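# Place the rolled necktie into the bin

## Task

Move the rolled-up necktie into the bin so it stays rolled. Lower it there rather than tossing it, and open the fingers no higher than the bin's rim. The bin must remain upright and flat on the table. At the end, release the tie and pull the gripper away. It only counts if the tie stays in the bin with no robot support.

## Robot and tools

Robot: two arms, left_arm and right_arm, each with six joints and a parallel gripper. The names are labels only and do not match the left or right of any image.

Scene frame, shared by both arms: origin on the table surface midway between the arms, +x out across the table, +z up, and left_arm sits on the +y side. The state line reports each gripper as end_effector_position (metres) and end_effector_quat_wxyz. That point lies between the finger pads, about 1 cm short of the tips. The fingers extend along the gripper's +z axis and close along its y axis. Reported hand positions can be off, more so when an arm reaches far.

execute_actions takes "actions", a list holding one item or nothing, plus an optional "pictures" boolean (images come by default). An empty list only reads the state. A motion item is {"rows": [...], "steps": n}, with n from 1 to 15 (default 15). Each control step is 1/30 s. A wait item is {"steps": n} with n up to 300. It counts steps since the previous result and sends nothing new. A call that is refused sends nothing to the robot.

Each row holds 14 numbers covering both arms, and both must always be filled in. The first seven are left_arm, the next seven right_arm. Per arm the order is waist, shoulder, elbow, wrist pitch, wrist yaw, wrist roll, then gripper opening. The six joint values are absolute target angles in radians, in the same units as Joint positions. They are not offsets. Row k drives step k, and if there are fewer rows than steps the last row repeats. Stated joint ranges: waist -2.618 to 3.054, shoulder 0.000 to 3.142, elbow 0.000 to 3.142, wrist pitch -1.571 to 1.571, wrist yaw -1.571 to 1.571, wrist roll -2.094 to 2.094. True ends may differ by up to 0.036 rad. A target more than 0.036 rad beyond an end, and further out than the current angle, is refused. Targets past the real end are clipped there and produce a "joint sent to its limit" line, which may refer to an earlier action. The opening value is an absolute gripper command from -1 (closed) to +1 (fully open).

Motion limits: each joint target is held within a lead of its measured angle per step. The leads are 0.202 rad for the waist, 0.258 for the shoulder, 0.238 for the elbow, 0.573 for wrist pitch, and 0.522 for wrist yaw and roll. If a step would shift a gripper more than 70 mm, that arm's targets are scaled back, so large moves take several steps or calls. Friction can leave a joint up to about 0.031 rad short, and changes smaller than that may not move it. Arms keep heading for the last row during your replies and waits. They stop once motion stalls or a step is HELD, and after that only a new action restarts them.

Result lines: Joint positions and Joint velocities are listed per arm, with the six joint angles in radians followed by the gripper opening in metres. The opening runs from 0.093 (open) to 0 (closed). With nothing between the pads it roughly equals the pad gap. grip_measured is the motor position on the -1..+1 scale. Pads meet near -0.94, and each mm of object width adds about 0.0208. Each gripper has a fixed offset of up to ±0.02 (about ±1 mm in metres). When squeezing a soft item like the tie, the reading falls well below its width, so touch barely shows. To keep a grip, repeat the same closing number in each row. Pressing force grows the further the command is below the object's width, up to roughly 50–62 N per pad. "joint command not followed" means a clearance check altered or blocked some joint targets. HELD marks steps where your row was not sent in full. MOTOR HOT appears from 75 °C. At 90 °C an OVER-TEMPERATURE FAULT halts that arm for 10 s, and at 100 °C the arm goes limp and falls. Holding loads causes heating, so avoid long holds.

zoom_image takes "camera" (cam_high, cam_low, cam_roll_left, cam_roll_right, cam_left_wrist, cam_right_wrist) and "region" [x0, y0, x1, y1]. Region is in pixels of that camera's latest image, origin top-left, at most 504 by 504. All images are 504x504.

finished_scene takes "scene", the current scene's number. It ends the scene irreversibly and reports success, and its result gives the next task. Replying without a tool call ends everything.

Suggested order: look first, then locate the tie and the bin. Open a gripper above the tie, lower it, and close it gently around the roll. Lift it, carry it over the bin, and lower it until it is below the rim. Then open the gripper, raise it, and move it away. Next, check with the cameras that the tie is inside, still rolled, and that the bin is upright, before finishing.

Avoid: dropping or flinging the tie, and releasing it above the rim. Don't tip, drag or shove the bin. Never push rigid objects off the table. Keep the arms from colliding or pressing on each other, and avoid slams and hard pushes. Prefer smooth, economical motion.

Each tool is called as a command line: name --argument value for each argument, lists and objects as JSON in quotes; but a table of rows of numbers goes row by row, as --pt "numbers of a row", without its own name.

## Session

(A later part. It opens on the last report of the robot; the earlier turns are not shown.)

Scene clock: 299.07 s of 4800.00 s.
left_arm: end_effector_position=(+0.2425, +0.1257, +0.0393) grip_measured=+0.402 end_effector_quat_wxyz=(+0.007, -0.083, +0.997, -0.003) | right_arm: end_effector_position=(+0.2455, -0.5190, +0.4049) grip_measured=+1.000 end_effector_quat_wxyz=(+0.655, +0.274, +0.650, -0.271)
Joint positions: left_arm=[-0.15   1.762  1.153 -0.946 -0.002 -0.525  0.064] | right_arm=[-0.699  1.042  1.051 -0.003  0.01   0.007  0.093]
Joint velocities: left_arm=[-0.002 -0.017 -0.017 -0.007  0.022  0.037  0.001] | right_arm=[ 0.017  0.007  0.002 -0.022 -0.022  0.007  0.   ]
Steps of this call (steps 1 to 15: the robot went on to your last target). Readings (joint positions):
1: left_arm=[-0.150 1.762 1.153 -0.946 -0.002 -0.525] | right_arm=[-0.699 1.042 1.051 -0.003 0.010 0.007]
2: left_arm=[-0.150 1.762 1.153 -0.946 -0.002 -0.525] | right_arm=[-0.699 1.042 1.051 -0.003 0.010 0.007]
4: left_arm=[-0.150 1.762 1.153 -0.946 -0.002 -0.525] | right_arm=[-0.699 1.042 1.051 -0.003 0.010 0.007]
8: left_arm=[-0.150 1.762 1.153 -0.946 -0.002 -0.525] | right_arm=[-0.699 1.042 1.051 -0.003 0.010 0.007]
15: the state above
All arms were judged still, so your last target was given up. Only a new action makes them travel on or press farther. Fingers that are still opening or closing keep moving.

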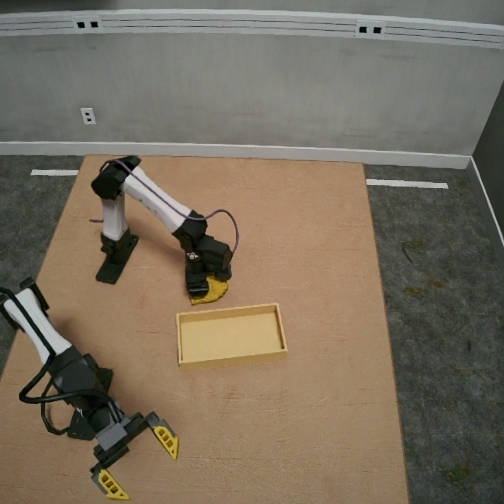

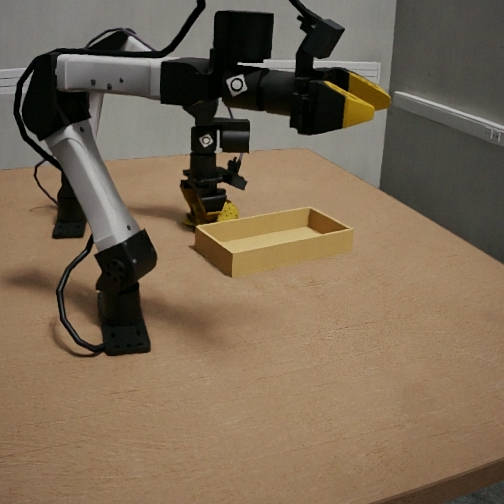

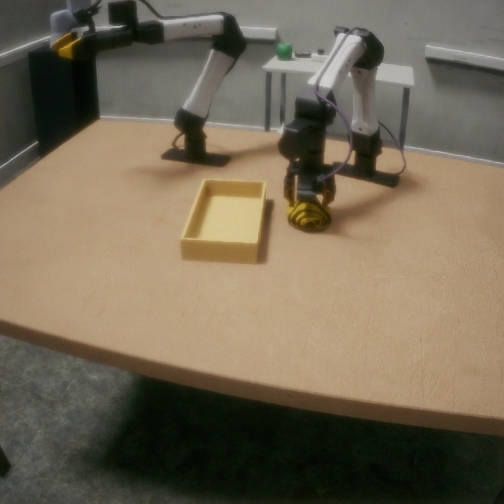

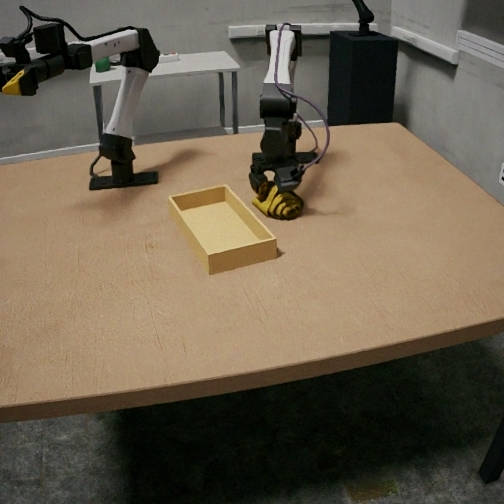

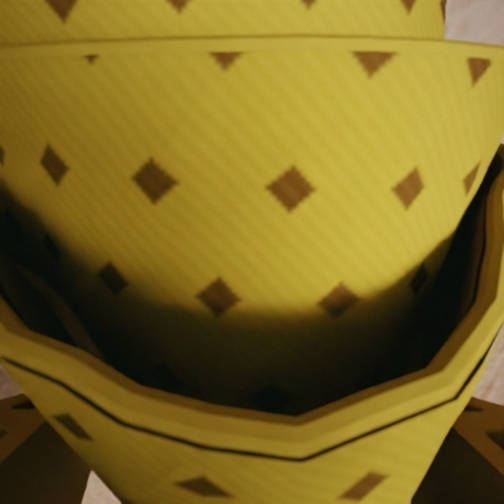

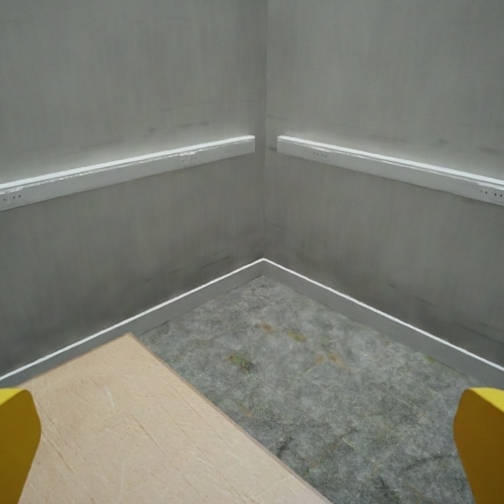

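execute_actions --actions '[{"rows":[[-0.156,1.77,1.15,-0.94,0,-0.53,1,-0.7,1.042,1.051,0,0,0,1],[-0.156,1.77,1.15,-0.94,0,-0.53,1,-0.7,1.042,1.051,0,0,0,1],[-0.156,1.77,1.15,-0.94,0,-0.53,1,-0.7,1.042,1.051,0,0,0,1],[-0.156,1.78,1.14,-0.93,0,-0.53,1,-0.7,1.042,1.051,0,0,0,1],[-0.156,1.79,1.13,-0.92,0,-0.53,1,-0.7,1.042,1.051,0,0,0,1],[-0.156,1.8,1.12,-0.91,0,-0.53,1,-0.7,1.042,1.051,0,0,0,1],[-0.156,1.81,1.11,-0.9,0,-0.53,1,-0.7,1.042,1.051,0,0,0,1],[-0.156,1.815,1.105,-0.89,0,-0.53,1,-0.7,1.042,1.051,0,0,0,1]],"steps":15}]' --pictures false

execute_actions --actions '[{"steps":10}]'

zoom_image --camera "cam_roll_right" --region '[220, 140, 340, 240]'

zoom_image --camera "cam_roll_left" --region '[250, 150, 370, 250]'

Scene clock: 311.43 s of 4800.00 s.
left_arm: end_effector_position=(+0.2439, +0.1251, +0.0303) grip_measured=+1.000 end_effector_quat_wxyz=(+0.006, -0.083, +0.997, -0.002) | right_arm: end_effector_position=(+0.2455, -0.5190, +0.4049) grip_measured=+1.000 end_effector_quat_wxyz=(+0.655, +0.274, +0.650, -0.271)
Joint positions: left_arm=[-0.15   1.784  1.141 -0.916 -0.002 -0.525  0.093] | right_arm=[-0.699  1.042  1.051 -0.003  0.01   0.007  0.093]
Joint velocities: left_arm=[-0.002 -0.012 -0.007  0.022  0.081 -0.007  0.   ] | right_arm=[ 0.007 -0.012 -0.007 -0.022  0.051 -0.037  0.   ]
Steps of this call (steps 1 to 90: nothing new was sent; then 8.87 s passed at rest; steps 91 to 105: all 15 steps of this action). Readings (joint positions):
91: left_arm=[-0.150 1.762 1.153 -0.946 -0.002 -0.525] | right_arm=[-0.699 1.042 1.051 -0.003 0.010 0.007]
92: left_arm=[-0.150 1.762 1.153 -0.946 -0.002 -0.525] | right_arm=[-0.699 1.042 1.051 -0.003 0.010 0.007]
94: left_arm=[-0.150 1.762 1.153 -0.946 -0.002 -0.525] | right_arm=[-0.699 1.042 1.051 -0.003 0.010 0.007]
98: left_arm=[-0.150 1.773 1.151 -0.929 -0.002 -0.525] | right_arm=[-0.699 1.042 1.051 -0.003 0.010 0.007]
105: the state above

Scene clock: 311.77 s of 4800.00 s.
left_arm: end_effector_position=(+0.2439, +0.1251, +0.0303) grip_measured=+1.000 end_effector_quat_wxyz=(+0.006, -0.083, +0.997, -0.002) | right_arm: end_effector_position=(+0.2455, -0.5190, +0.4049) grip_measured=+1.000 end_effector_quat_wxyz=(+0.655, +0.274, +0.650, -0.271)
Joint positions: left_arm=[-0.15   1.784  1.141 -0.916 -0.002 -0.525  0.093] | right_arm=[-0.699  1.042  1.051 -0.003  0.01   0.007  0.093]
Joint velocities: left_arm=[ 0.002 -0.007  0.007  0.051 -0.022 -0.007  0.   ] | right_arm=[ 0.002 -0.012 -0.012  0.037 -0.081 -0.051  0.   ]
Steps of this call (steps 1 to 10: the robot went on to your last target). Readings (joint positions):
1: left_arm=[-0.150 1.784 1.141 -0.916 -0.002 -0.525] | right_arm=[-0.699 1.042 1.051 -0.003 0.010 0.007]
2: left_arm=[-0.150 1.784 1.141 -0.916 -0.002 -0.525] | right_arm=[-0.699 1.042 1.051 -0.003 0.010 0.007]
4: left_arm=[-0.150 1.784 1.141 -0.916 -0.002 -0.525] | right_arm=[-0.699 1.042 1.051 -0.003 0.010 0.007]
8: left_arm=[-0.150 1.784 1.141 -0.916 -0.002 -0.525] | right_arm=[-0.699 1.042 1.051 -0.003 0.010 0.007]
10: the state above

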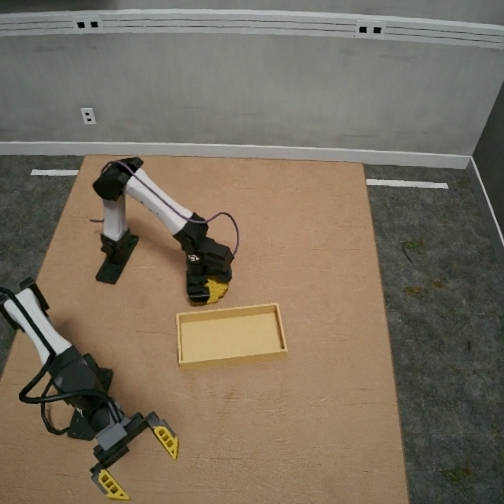

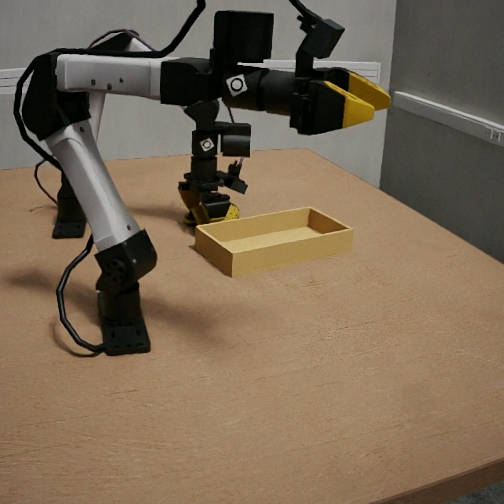

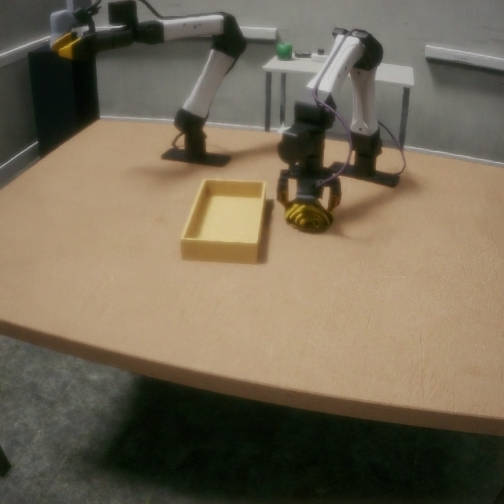

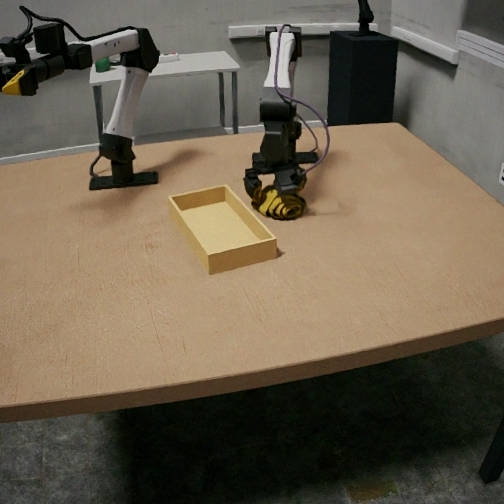

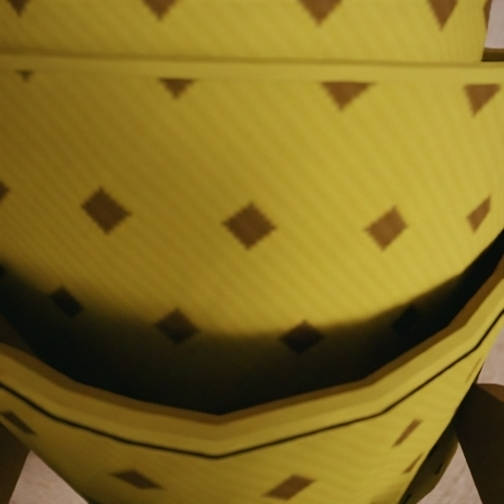

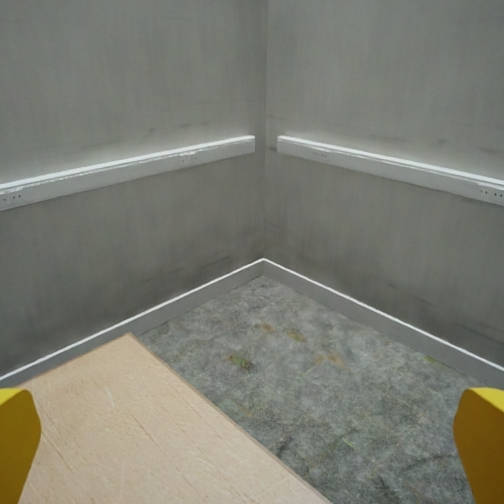

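Region (220, 140, 340, 240) of cam_roll_right's 504x504 image, scaled by 4.200, with more detail than that image has.

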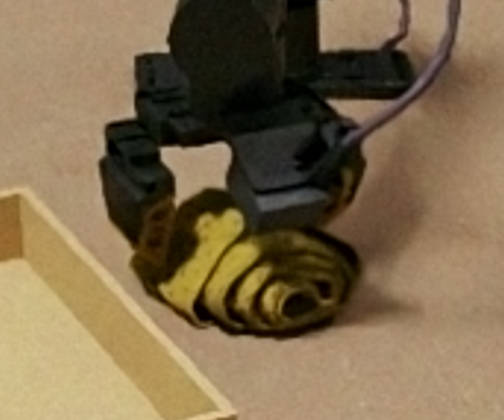

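Region (250, 150, 370, 250) of cam_roll_left's 504x504 image, scaled by 4.200, with more detail than that image has.

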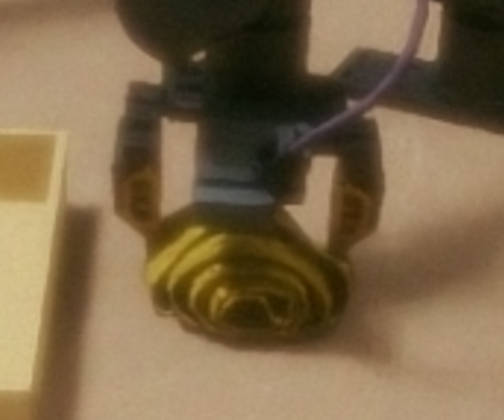

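Progress; repeat the ratchet, with a slight lift while squeezed.

execute_actions --actions '[{"rows":[[-0.156,1.8,1.125,-0.9,0,-0.53,0.9,-0.7,1.042,1.051,0,0,0,1],[-0.156,1.8,1.125,-0.9,0,-0.53,0.8,-0.7,1.042,1.051,0,0,0,1],[-0.156,1.8,1.125,-0.9,0,-0.53,0.7,-0.7,1.042,1.051,0,0,0,1],[-0.156,1.8,1.125,-0.9,0,-0.53,0.6,-0.7,1.042,1.051,0,0,0,1],[-0.156,1.8,1.125,-0.9,0,-0.53,0.5,-0.7,1.042,1.051,0,0,0,1],[-0.156,1.8,1.125,-0.9,0,-0.53,0.4,-0.7,1.042,1.051,0,0,0,1],[-0.156,1.8,1.125,-0.9,0,-0.53,0.35,-0.7,1.042,1.051,0,0,0,1],[-0.156,1.8,1.125,-0.9,0,-0.53,0.3,-0.7,1.042,1.051,0,0,0,1],[-0.156,1.8,1.125,-0.9,0,-0.53,0.3,-0.7,1.042,1.051,0,0,0,1],[-0.156,1.79,1.15,-0.92,0,-0.53,0.3,-0.7,1.042,1.051,0,0,0,1],[-0.156,1.785,1.17,-0.93,0,-0.53,0.3,-0.7,1.042,1.051,0,0,0,1],[-0.156,1.785,1.18,-0.94,0,-0.53,0.3,-0.7,1.042,1.051,0,0,0,1]],"steps":15}]' --pictures false

execute_actions --actions '[{"steps":15}]'

zoom_image --camera "cam_roll_left" --region '[250, 150, 370, 250]'

Scene clock: 326.67 s of 4800.00 s.
left_arm: end_effector_position=(+0.2453, +0.1246, +0.0341) grip_measured=+0.302 end_effector_quat_wxyz=(+0.006, -0.083, +0.997, -0.002) | right_arm: end_effector_position=(+0.2455, -0.5190, +0.4049) grip_measured=+1.000 end_effector_quat_wxyz=(+0.655, +0.274, +0.650, -0.271)
Joint positions: left_arm=[-0.15   1.784  1.157 -0.933 -0.002 -0.526  0.06 ] | right_arm=[-0.699  1.042  1.051 -0.003  0.01   0.007  0.093]
Joint velocities: left_arm=[ 0.007 -0.012  0.027 -0.022 -0.007  0.022  0.001] | right_arm=[-0.017 -0.022 -0.002  0.007  0.022  0.11   0.   ]
Steps of this call (steps 1 to 15: the robot went on to your last target; steps 16 to 110: nothing new was sent; then 10.73 s passed at rest; steps 111 to 125: all 15 steps of this action). Readings (joint positions):
111: left_arm=[-0.150 1.784 1.141 -0.916 -0.002 -0.525] | right_arm=[-0.699 1.042 1.051 -0.003 0.010 0.007]
112: left_arm=[-0.150 1.784 1.141 -0.916 -0.002 -0.526] | right_arm=[-0.699 1.042 1.051 -0.003 0.010 0.007]
114: left_arm=[-0.150 1.784 1.141 -0.916 -0.002 -0.526] | right_arm=[-0.699 1.042 1.051 -0.003 0.010 0.007]
118: left_arm=[-0.150 1.784 1.141 -0.916 -0.002 -0.526] | right_arm=[-0.699 1.042 1.051 -0.003 0.010 0.007]
125: the state above

Scene clock: 327.17 s of 4800.00 s.
left_arm: end_effector_position=(+0.2455, +0.1245, +0.0344) grip_measured=+0.302 end_effector_quat_wxyz=(+0.006, -0.083, +0.997, -0.002) | right_arm: end_effector_position=(+0.2455, -0.5190, +0.4049) grip_measured=+1.000 end_effector_quat_wxyz=(+0.655, +0.274, +0.650, -0.271)
Joint positions: left_arm=[-0.15   1.784  1.158 -0.934 -0.002 -0.526  0.06 ] | right_arm=[-0.699  1.042  1.051 -0.003  0.01   0.007  0.093]
Joint velocities: left_arm=[-0.002 -0.002 -0.002 -0.066 -0.095 -0.022 -0.   ] | right_arm=[ 0.002  0.007 -0.002  0.037  0.007  0.007  0.   ]
Steps of this call (steps 1 to 15: the robot went on to your last target). Readings (joint positions):
1: left_arm=[-0.150 1.784 1.158 -0.933 -0.002 -0.526] | right_arm=[-0.699 1.042 1.051 -0.003 0.010 0.007]
2: left_arm=[-0.150 1.784 1.158 -0.933 -0.002 -0.526] | right_arm=[-0.699 1.042 1.051 -0.003 0.010 0.007]
4: left_arm=[-0.150 1.784 1.158 -0.934 -0.002 -0.526] | right_arm=[-0.699 1.042 1.051 -0.003 0.010 0.007]
8: left_arm=[-0.150 1.784 1.158 -0.934 -0.002 -0.526] | right_arm=[-0.699 1.042 1.051 -0.003 0.010 0.007]
15: the state above
All arms were judged still, so your last target was given up. Only a new action makes them travel on or press farther. Fingers that are still opening or closing keep moving.

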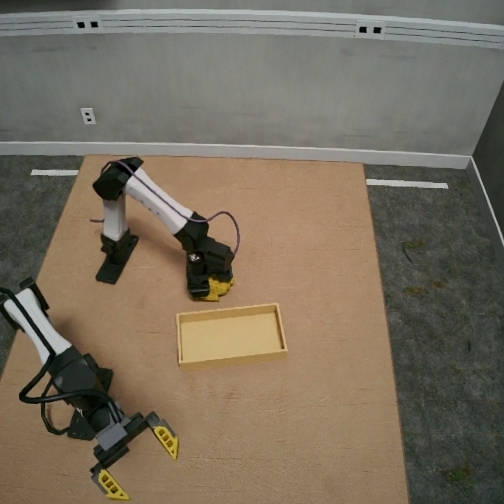

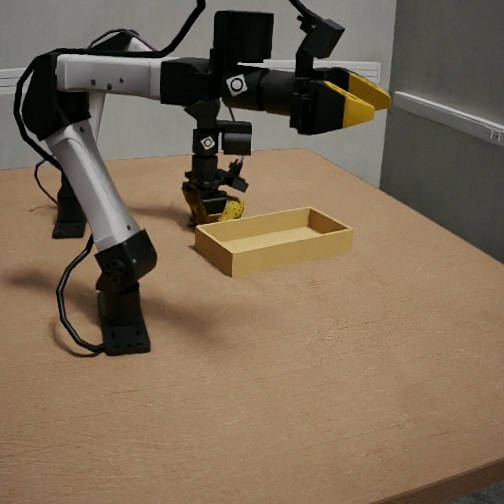

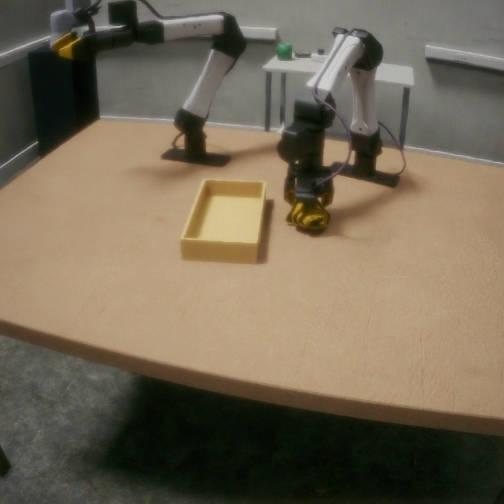

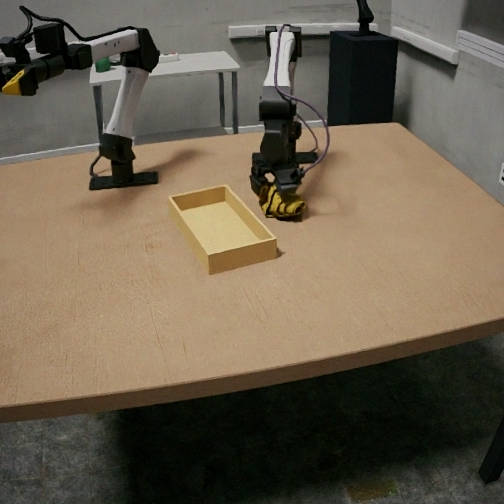

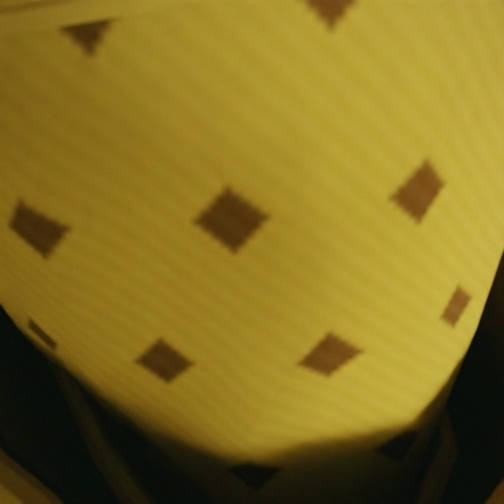

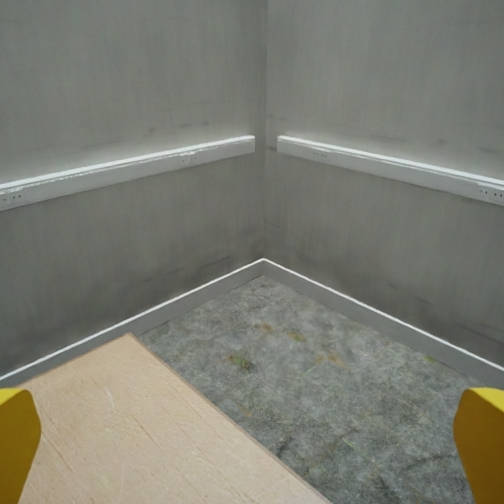

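Region (250, 150, 370, 250) of cam_roll_left's 504x504 image, scaled by 4.200, with more detail than that image has.

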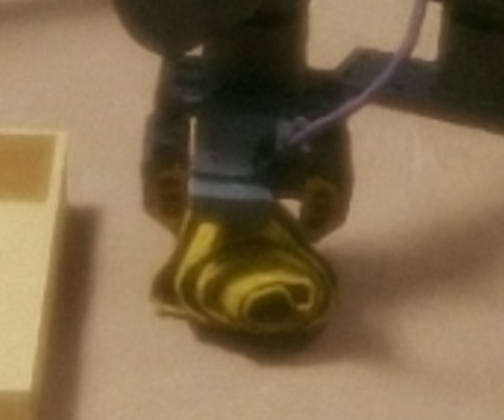

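execute_actions --actions '[{"rows":[[-0.15,1.79,1.17,-0.93,0,-0.53,1,-0.7,1.042,1.051,0,0,0,1],[-0.15,1.79,1.17,-0.93,0,-0.53,1,-0.7,1.042,1.051,0,0,0,1],[-0.15,1.79,1.17,-0.93,0,-0.53,1,-0.7,1.042,1.051,0,0,0,1],[-0.15,1.79,1.17,-0.93,0,-0.53,1,-0.7,1.042,1.051,0,0,0,1],[-0.15,1.8,1.17,-0.93,0,-0.53,1,-0.7,1.042,1.051,0,0,0,1],[-0.14,1.81,1.18,-0.93,0,-0.52,1,-0.7,1.042,1.051,0,0,0,1],[-0.136,1.82,1.188,-0.925,0,-0.515,1,-0.7,1.042,1.051,0,0,0,1],[-0.132,1.83,1.196,-0.925,0,-0.51,1,-0.7,1.042,1.051,0,0,0,1],[-0.128,1.84,1.204,-0.92,0,-0.505,1,-0.7,1.042,1.051,0,0,0,1],[-0.124,1.85,1.212,-0.92,0,-0.5,1,-0.7,1.042,1.051,0,0,0,1],[-0.12,1.86,1.22,-0.915,0,-0.495,1,-0.7,1.042,1.051,0,0,0,1],[-0.117,1.87,1.228,-0.915,0,-0.495,1,-0.7,1.042,1.051,0,0,0,1],[-0.115,1.88,1.236,-0.91,0,-0.495,1,-0.7,1.042,1.051,0,0,0,1]],"steps":15}]' --pictures false

execute_actions --actions '[{"steps":10}]'

zoom_image --camera "cam_roll_right" --region '[220, 140, 340, 240]'

zoom_image --camera "cam_roll_left" --region '[250, 150, 370, 250]'

zoom_image --camera "cam_low" --region '[150, 160, 270, 260]'

Scene clock: 343.63 s of 4800.00 s.
left_arm: end_effector_position=(+0.2605, +0.1282, +0.0261) grip_measured=+1.000 end_effector_quat_wxyz=(-0.000, -0.087, +0.996, +0.001) | right_arm: end_effector_position=(+0.2455, -0.5190, +0.4049) grip_measured=+1.000 end_effector_quat_wxyz=(+0.655, +0.274, +0.650, -0.271)
Joint positions: left_arm=[-0.123  1.852  1.211 -0.93  -0.002 -0.507  0.093] | right_arm=[-0.699  1.042  1.051 -0.003  0.01   0.007  0.093]
Joint velocities: left_arm=[ 0.042  0.139  0.105  0.051 -0.037  0.081  0.   ] | right_arm=[ 0.012  0.007 -0.002 -0.051 -0.066 -0.007  0.   ]
Steps of this call (steps 1 to 90: nothing new was sent; then 12.97 s passed at rest; steps 91 to 105: all 15 steps of this action). Readings (joint positions):
91: left_arm=[-0.150 1.784 1.158 -0.934 -0.002 -0.526] | right_arm=[-0.699 1.042 1.051 -0.003 0.010 0.007]
92: left_arm=[-0.150 1.784 1.158 -0.934 -0.002 -0.526] | right_arm=[-0.699 1.042 1.051 -0.003 0.010 0.007]
94: left_arm=[-0.150 1.784 1.158 -0.934 -0.002 -0.526] | right_arm=[-0.699 1.042 1.051 -0.003 0.010 0.007]
98: left_arm=[-0.148 1.789 1.161 -0.935 -0.002 -0.523] | right_arm=[-0.699 1.042 1.051 -0.003 0.010 0.007]
105: the state above

Scene clock: 343.97 s of 4800.00 s.
left_arm: end_effector_position=(+0.2617, +0.1282, +0.0261) grip_measured=+1.000 end_effector_quat_wxyz=(+0.001, -0.085, +0.996, +0.001) | right_arm: end_effector_position=(+0.2455, -0.5190, +0.4049) grip_measured=+1.000 end_effector_quat_wxyz=(+0.655, +0.274, +0.650, -0.271)
Joint positions: left_arm=[-0.122  1.855  1.215 -0.93  -0.002 -0.502  0.093] | right_arm=[-0.699  1.042  1.051 -0.003  0.01   0.007  0.093]
Joint velocities: left_arm=[-0.017  0.012  0.002 -0.051 -0.066  0.007  0.   ] | right_arm=[-0.022 -0.007 -0.002 -0.066 -0.037 -0.007  0.   ]
Steps of this call (steps 1 to 10: the robot went on to your last target). Readings (joint positions):
1: left_arm=[-0.123 1.855 1.213 -0.930 -0.002 -0.506] | right_arm=[-0.699 1.042 1.051 -0.003 0.010 0.007]
2: left_arm=[-0.122 1.855 1.214 -0.930 -0.002 -0.505] | right_arm=[-0.699 1.042 1.051 -0.003 0.010 0.007]
4: left_arm=[-0.122 1.855 1.215 -0.930 -0.002 -0.504] | right_arm=[-0.699 1.042 1.051 -0.003 0.010 0.007]
8: left_arm=[-0.122 1.855 1.215 -0.930 -0.002 -0.502] | right_arm=[-0.699 1.042 1.051 -0.003 0.010 0.007]
10: the state above

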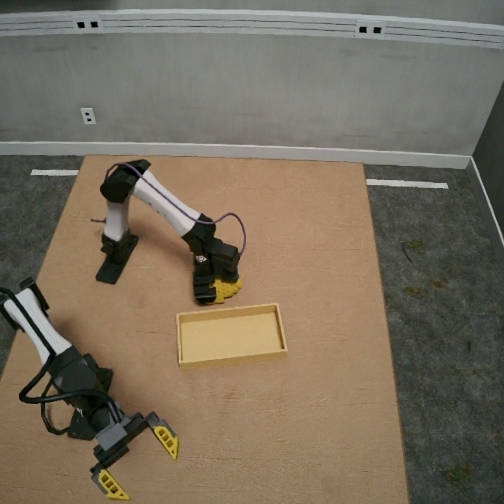

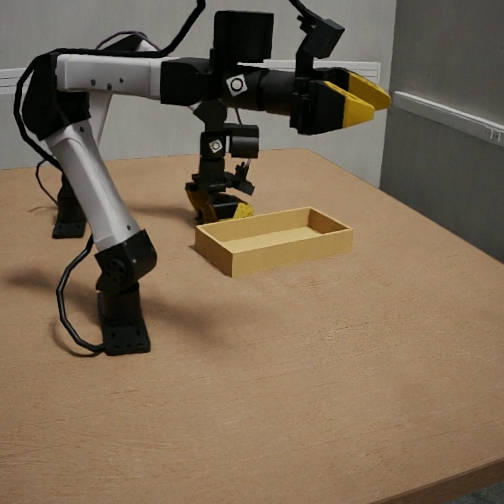

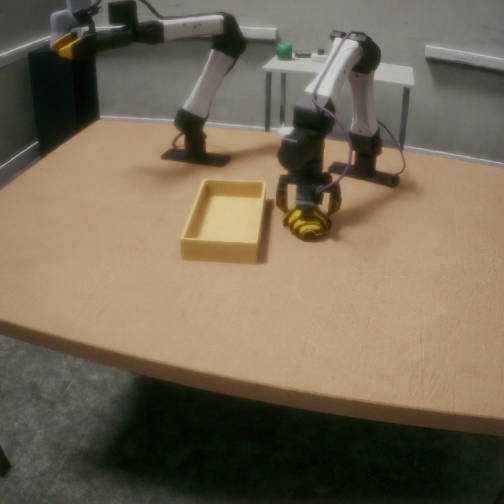

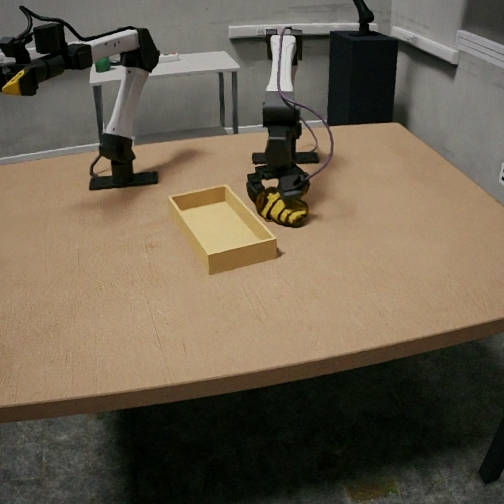

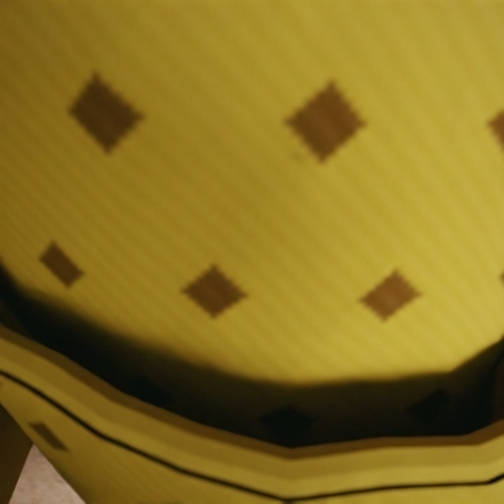

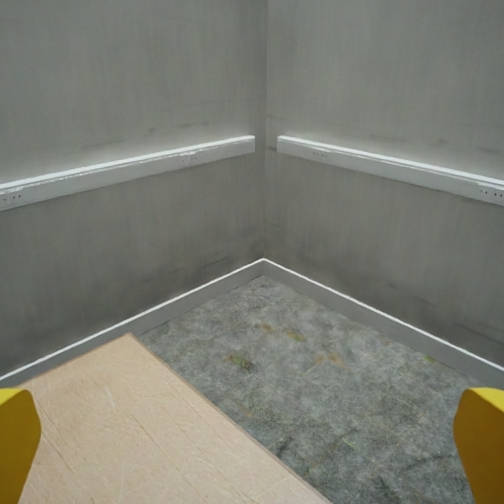

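Region (220, 140, 340, 240) of cam_roll_right's 504x504 image, scaled by 4.200, with more detail than that image has.

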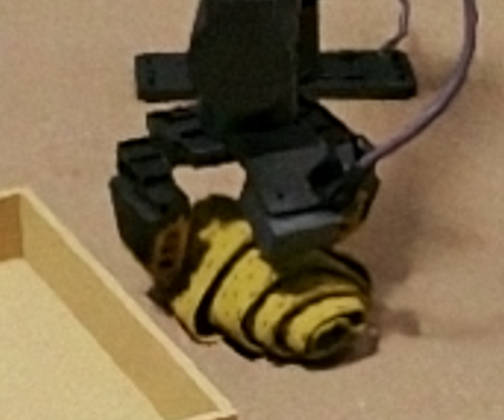

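Region (250, 150, 370, 250) of cam_roll_left's 504x504 image, scaled by 4.200, with more detail than that image has.

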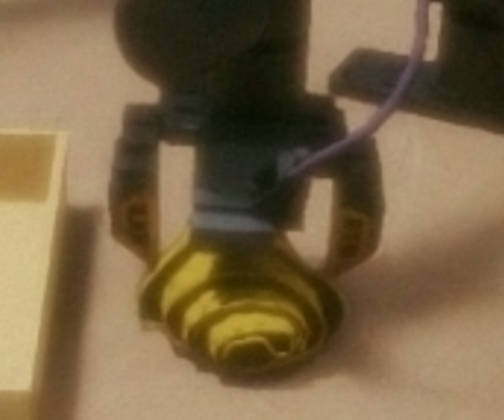

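Region (150, 160, 270, 260) of cam_low's 504x504 image, scaled by 4.200, with more detail than that image has.

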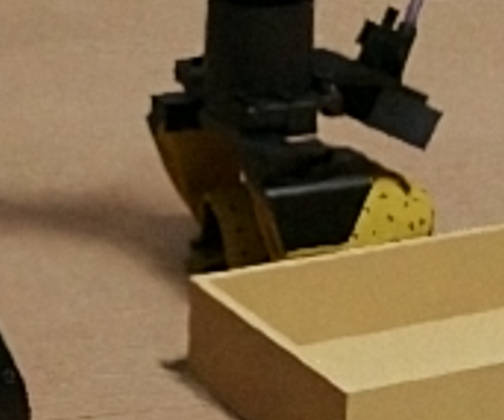

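execute_actions --actions '[{"rows":[[-0.12,1.845,1.24,-0.95,0,-0.5,1,-0.7,1.042,1.051,0,0,0,1],[-0.12,1.84,1.26,-0.98,0,-0.5,1,-0.7,1.042,1.051,0,0,0,1],[-0.12,1.83,1.28,-1.01,0,-0.5,1,-0.7,1.042,1.051,0,0,0,1],[-0.12,1.825,1.3,-1.04,0,-0.5,1,-0.7,1.042,1.051,0,0,0,1],[-0.12,1.82,1.32,-1.07,0,-0.5,1,-0.7,1.042,1.051,0,0,0,1],[-0.12,1.815,1.34,-1.1,0,-0.5,1,-0.7,1.042,1.051,0,0,0,1],[-0.12,1.81,1.365,-1.13,0,-0.5,1,-0.7,1.042,1.051,0,0,0,1],[-0.12,1.805,1.39,-1.16,0,-0.5,1,-0.7,1.042,1.051,0,0,0,1],[-0.12,1.8,1.42,-1.19,0,-0.5,1,-0.7,1.042,1.051,0,0,0,1],[-0.12,1.8,1.45,-1.22,0,-0.5,1,-0.7,1.042,1.051,0,0,0,1],[-0.12,1.8,1.48,-1.25,0,-0.5,1,-0.7,1.042,1.051,0,0,0,1],[-0.12,1.8,1.51,-1.27,0,-0.5,1,-0.7,1.042,1.051,0,0,0,1],[-0.12,1.8,1.53,-1.29,0,-0.5,1,-0.7,1.042,1.051,0,0,0,1]],"steps":15}]' --pictures false

execute_actions --actions '[{"steps":15}]'

Scene clock: 359.77 s of 4800.00 s.
left_arm: end_effector_position=(+0.2831, +0.1208, +0.1118) grip_measured=+1.000 end_effector_quat_wxyz=(+0.028, -0.085, +0.996, -0.012) | right_arm: end_effector_position=(+0.2455, -0.5190, +0.4049) grip_measured=+1.000 end_effector_quat_wxyz=(+0.655, +0.274, +0.650, -0.271)
Joint positions: left_arm=[-0.122  1.81   1.505 -1.205 -0.002 -0.502  0.093] | right_arm=[-0.699  1.042  1.051 -0.003  0.01   0.007  0.093]
Joint velocities: left_arm=[ 0.002 -0.139  0.344 -0.271  0.007  0.022  0.   ] | right_arm=[ 0.002 -0.002  0.007  0.051 -0.095 -0.022  0.   ]
Steps of this call (steps 1 to 15: the robot went on to your last target; steps 16 to 110: nothing new was sent; then 11.63 s passed at rest; steps 111 to 125: all 15 steps of this action). Readings (joint positions):
111: left_arm=[-0.122 1.855 1.215 -0.931 -0.002 -0.502] | right_arm=[-0.699 1.042 1.051 -0.003 0.010 0.007]
112: left_arm=[-0.122 1.855 1.218 -0.938 -0.002 -0.502] | right_arm=[-0.699 1.042 1.051 -0.003 0.010 0.007]
114: left_arm=[-0.122 1.855 1.239 -0.968 -0.002 -0.502] | right_arm=[-0.699 1.042 1.051 -0.003 0.010 0.007]
118: left_arm=[-0.122 1.842 1.320 -1.051 -0.002 -0.502] | right_arm=[-0.699 1.042 1.051 -0.003 0.010 0.007]
125: the state above

Scene clock: 360.27 s of 4800.00 s.
left_arm: end_effector_position=(+0.2693, +0.1255, +0.1167) grip_measured=+1.000 end_effector_quat_wxyz=(+0.004, -0.085, +0.996, -0.001) | right_arm: end_effector_position=(+0.2455, -0.5190, +0.4049) grip_measured=+1.000 end_effector_quat_wxyz=(+0.655, +0.274, +0.650, -0.271)
Joint positions: left_arm=[-0.122  1.802  1.517 -1.277 -0.002 -0.502  0.093] | right_arm=[-0.699  1.042  1.051 -0.003  0.01   0.007  0.093]
Joint velocities: left_arm=[ 0.002  0.002  0.007  0.066 -0.081  0.022  0.   ] | right_arm=[ 0.012 -0.002  0.002  0.007 -0.007 -0.066  0.   ]
Steps of this call (steps 1 to 15: the robot went on to your last target). Readings (joint positions):
1: left_arm=[-0.122 1.805 1.513 -1.215 -0.002 -0.502] | right_arm=[-0.699 1.042 1.051 -0.003 0.010 0.007]
2: left_arm=[-0.122 1.803 1.517 -1.225 -0.002 -0.502] | right_arm=[-0.699 1.042 1.051 -0.003 0.010 0.007]
4: left_arm=[-0.122 1.802 1.517 -1.244 -0.002 -0.502] | right_arm=[-0.699 1.042 1.051 -0.003 0.010 0.007]
8: left_arm=[-0.122 1.802 1.517 -1.267 -0.002 -0.502] | right_arm=[-0.699 1.042 1.051 -0.003 0.010 0.007]
15: the state above

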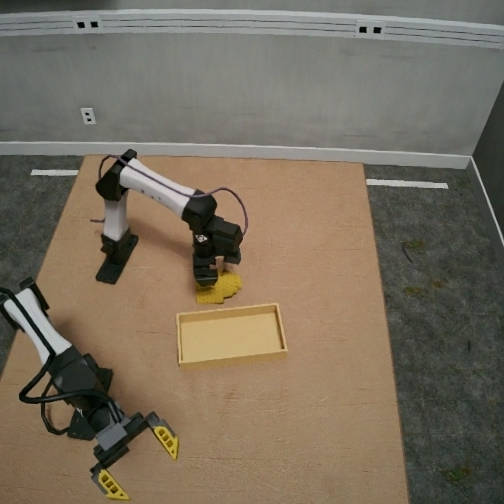

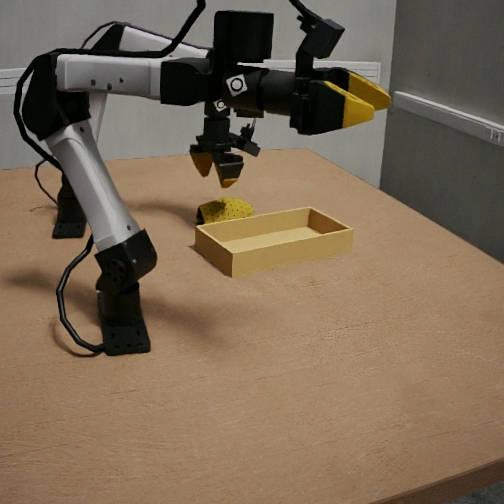

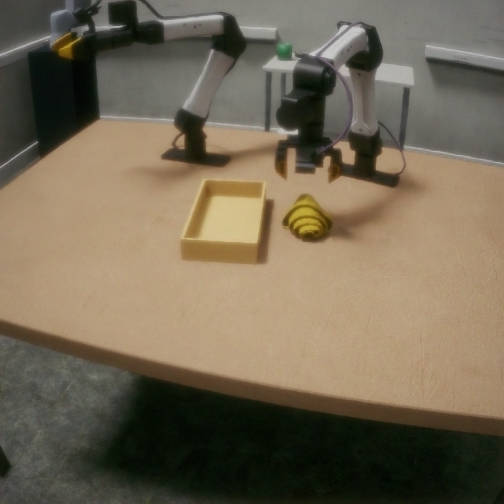

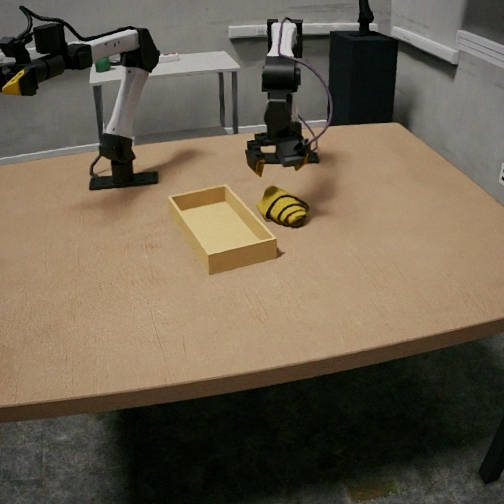

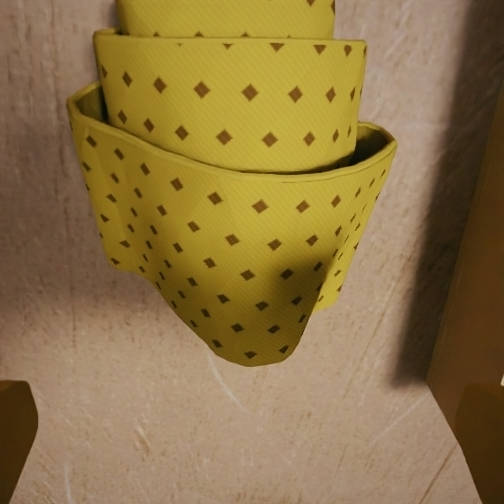

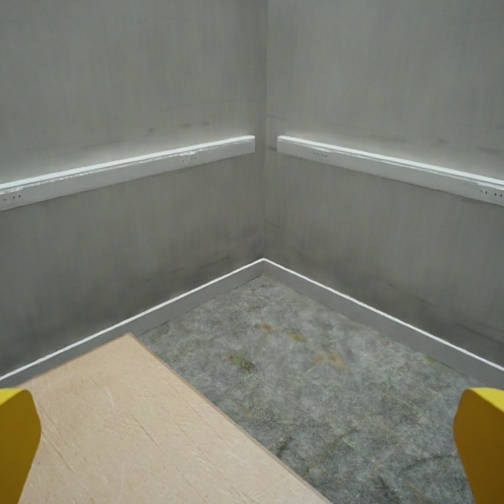

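execute_actions --actions '[{"rows":[[-0.11,1.83,1.54,-1.26,0,-0.49,1,-0.7,1.042,1.051,0,0,0,1],[-0.1,1.845,1.545,-1.25,0,-0.48,1,-0.7,1.042,1.051,0,0,0,1],[-0.09,1.86,1.55,-1.24,0,-0.47,1,-0.7,1.042,1.051,0,0,0,1],[-0.08,1.875,1.555,-1.23,0,-0.46,1,-0.7,1.042,1.051,0,0,0,1],[-0.07,1.89,1.56,-1.22,0,-0.45,1,-0.7,1.042,1.051,0,0,0,1],[-0.066,1.905,1.56,-1.21,0,-0.45,1,-0.7,1.042,1.051,0,0,0,1],[-0.066,1.915,1.55,-1.2,0,-0.45,1,-0.7,1.042,1.051,0,0,0,1],[-0.066,1.92,1.52,-1.18,0,-0.45,1,-0.7,1.042,1.051,0,0,0,1],[-0.066,1.92,1.505,-1.16,0,-0.45,1,-0.7,1.042,1.051,0,0,0,1],[-0.066,1.925,1.49,-1.14,0,-0.45,1,-0.7,1.042,1.051,0,0,0,1],[-0.066,1.925,1.475,-1.12,0,-0.45,1,-0.7,1.042,1.051,0,0,0,1],[-0.066,1.93,1.46,-1.11,0,-0.45,1,-0.7,1.042,1.051,0,0,0,1],[-0.066,1.93,1.45,-1.11,0,-0.45,1,-0.7,1.042,1.051,0,0,0,1]],"steps":15}]' --pictures false

execute_actions --actions '[{"steps":15}]'

Scene clock: 379.33 s of 4800.00 s.
left_arm: end_effector_position=(+0.2930, +0.1375, +0.0709) grip_measured=+1.000 end_effector_quat_wxyz=(-0.005, -0.090, +0.996, +0.003) | right_arm: end_effector_position=(+0.2455, -0.5190, +0.4049) grip_measured=+1.000 end_effector_quat_wxyz=(+0.655, +0.274, +0.650, -0.271)
Joint positions: left_arm=[-0.068  1.913  1.479 -1.147 -0.002 -0.458  0.093] | right_arm=[-0.699  1.042  1.051 -0.003  0.01   0.007  0.093]
Joint velocities: left_arm=[ 0.017  0.046 -0.168  0.095 -0.037  0.051  0.   ] | right_arm=[ 0.037  0.002 -0.012 -0.007  0.022  0.037  0.   ]
Steps of this call (steps 1 to 15: the robot went on to your last target; steps 16 to 110: nothing new was sent; then 14.90 s passed at rest; steps 111 to 125: all 15 steps of this action). Readings (joint positions):
111: left_arm=[-0.122 1.802 1.517 -1.279 -0.002 -0.501] | right_arm=[-0.699 1.042 1.051 -0.003 0.010 0.007]
112: left_arm=[-0.120 1.804 1.517 -1.277 -0.002 -0.499] | right_arm=[-0.699 1.042 1.051 -0.003 0.010 0.007]
114: left_arm=[-0.109 1.819 1.526 -1.272 -0.002 -0.489] | right_arm=[-0.699 1.042 1.051 -0.003 0.010 0.007]
118: left_arm=[-0.074 1.877 1.538 -1.234 -0.002 -0.469] | right_arm=[-0.699 1.042 1.051 -0.003 0.010 0.007]
125: the state above

Scene clock: 379.83 s of 4800.00 s.
left_arm: end_effector_position=(+0.2973, +0.1363, +0.0687) grip_measured=+1.000 end_effector_quat_wxyz=(+0.004, -0.089, +0.996, -0.000) | right_arm: end_effector_position=(+0.2455, -0.5190, +0.4049) grip_measured=+1.000 end_effector_quat_wxyz=(+0.655, +0.274, +0.650, -0.271)
Joint positions: left_arm=[-0.068  1.915  1.472 -1.12  -0.002 -0.455  0.093] | right_arm=[-0.699  1.042  1.051 -0.003  0.01   0.007  0.093]
Joint velocities: left_arm=[-0.007  0.022 -0.007  0.022 -0.051  0.007  0.   ] | right_arm=[ 0.012 -0.007  0.012 -0.022 -0.022  0.037  0.   ]
Steps of this call (steps 1 to 15: the robot went on to your last target). Readings (joint positions):
1: left_arm=[-0.068 1.915 1.474 -1.144 -0.002 -0.458] | right_arm=[-0.699 1.042 1.051 -0.003 0.010 0.007]
2: left_arm=[-0.068 1.915 1.472 -1.140 -0.002 -0.457] | right_arm=[-0.699 1.042 1.051 -0.003 0.010 0.007]
4: left_arm=[-0.068 1.915 1.472 -1.134 -0.002 -0.457] | right_arm=[-0.699 1.042 1.051 -0.003 0.010 0.007]
8: left_arm=[-0.068 1.915 1.472 -1.125 -0.002 -0.456] | right_arm=[-0.699 1.042 1.051 -0.003 0.010 0.007]
15: the state above

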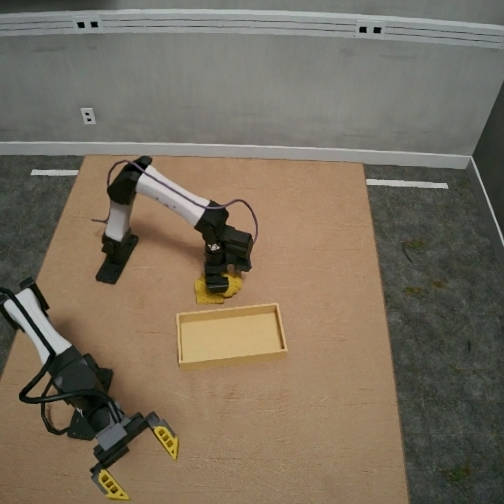

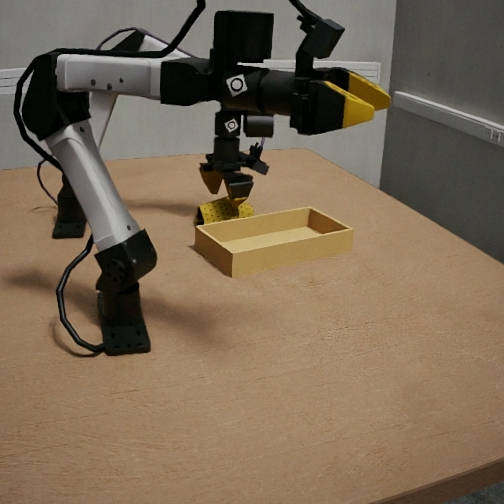

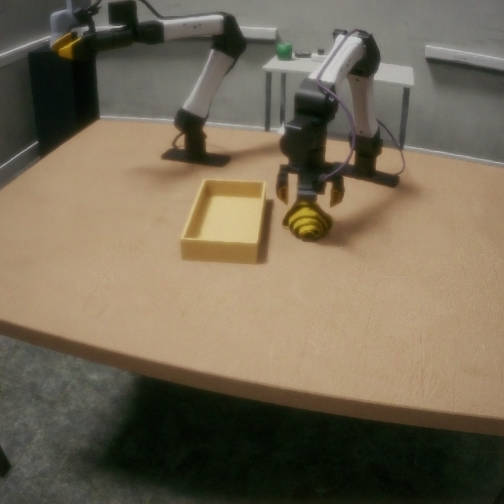

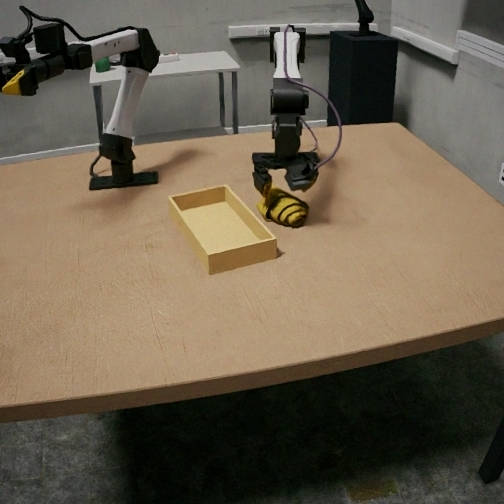

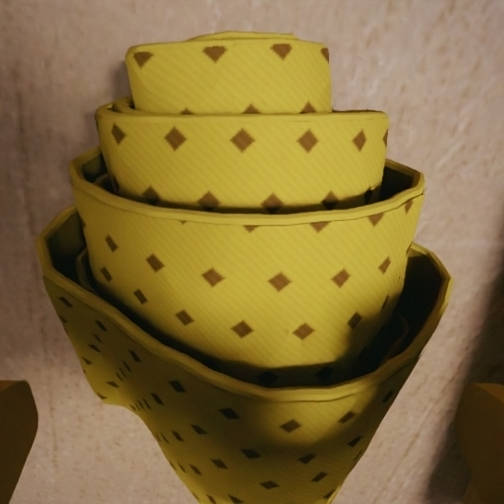

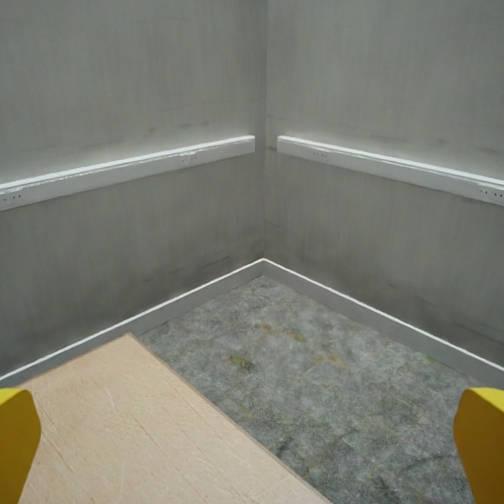

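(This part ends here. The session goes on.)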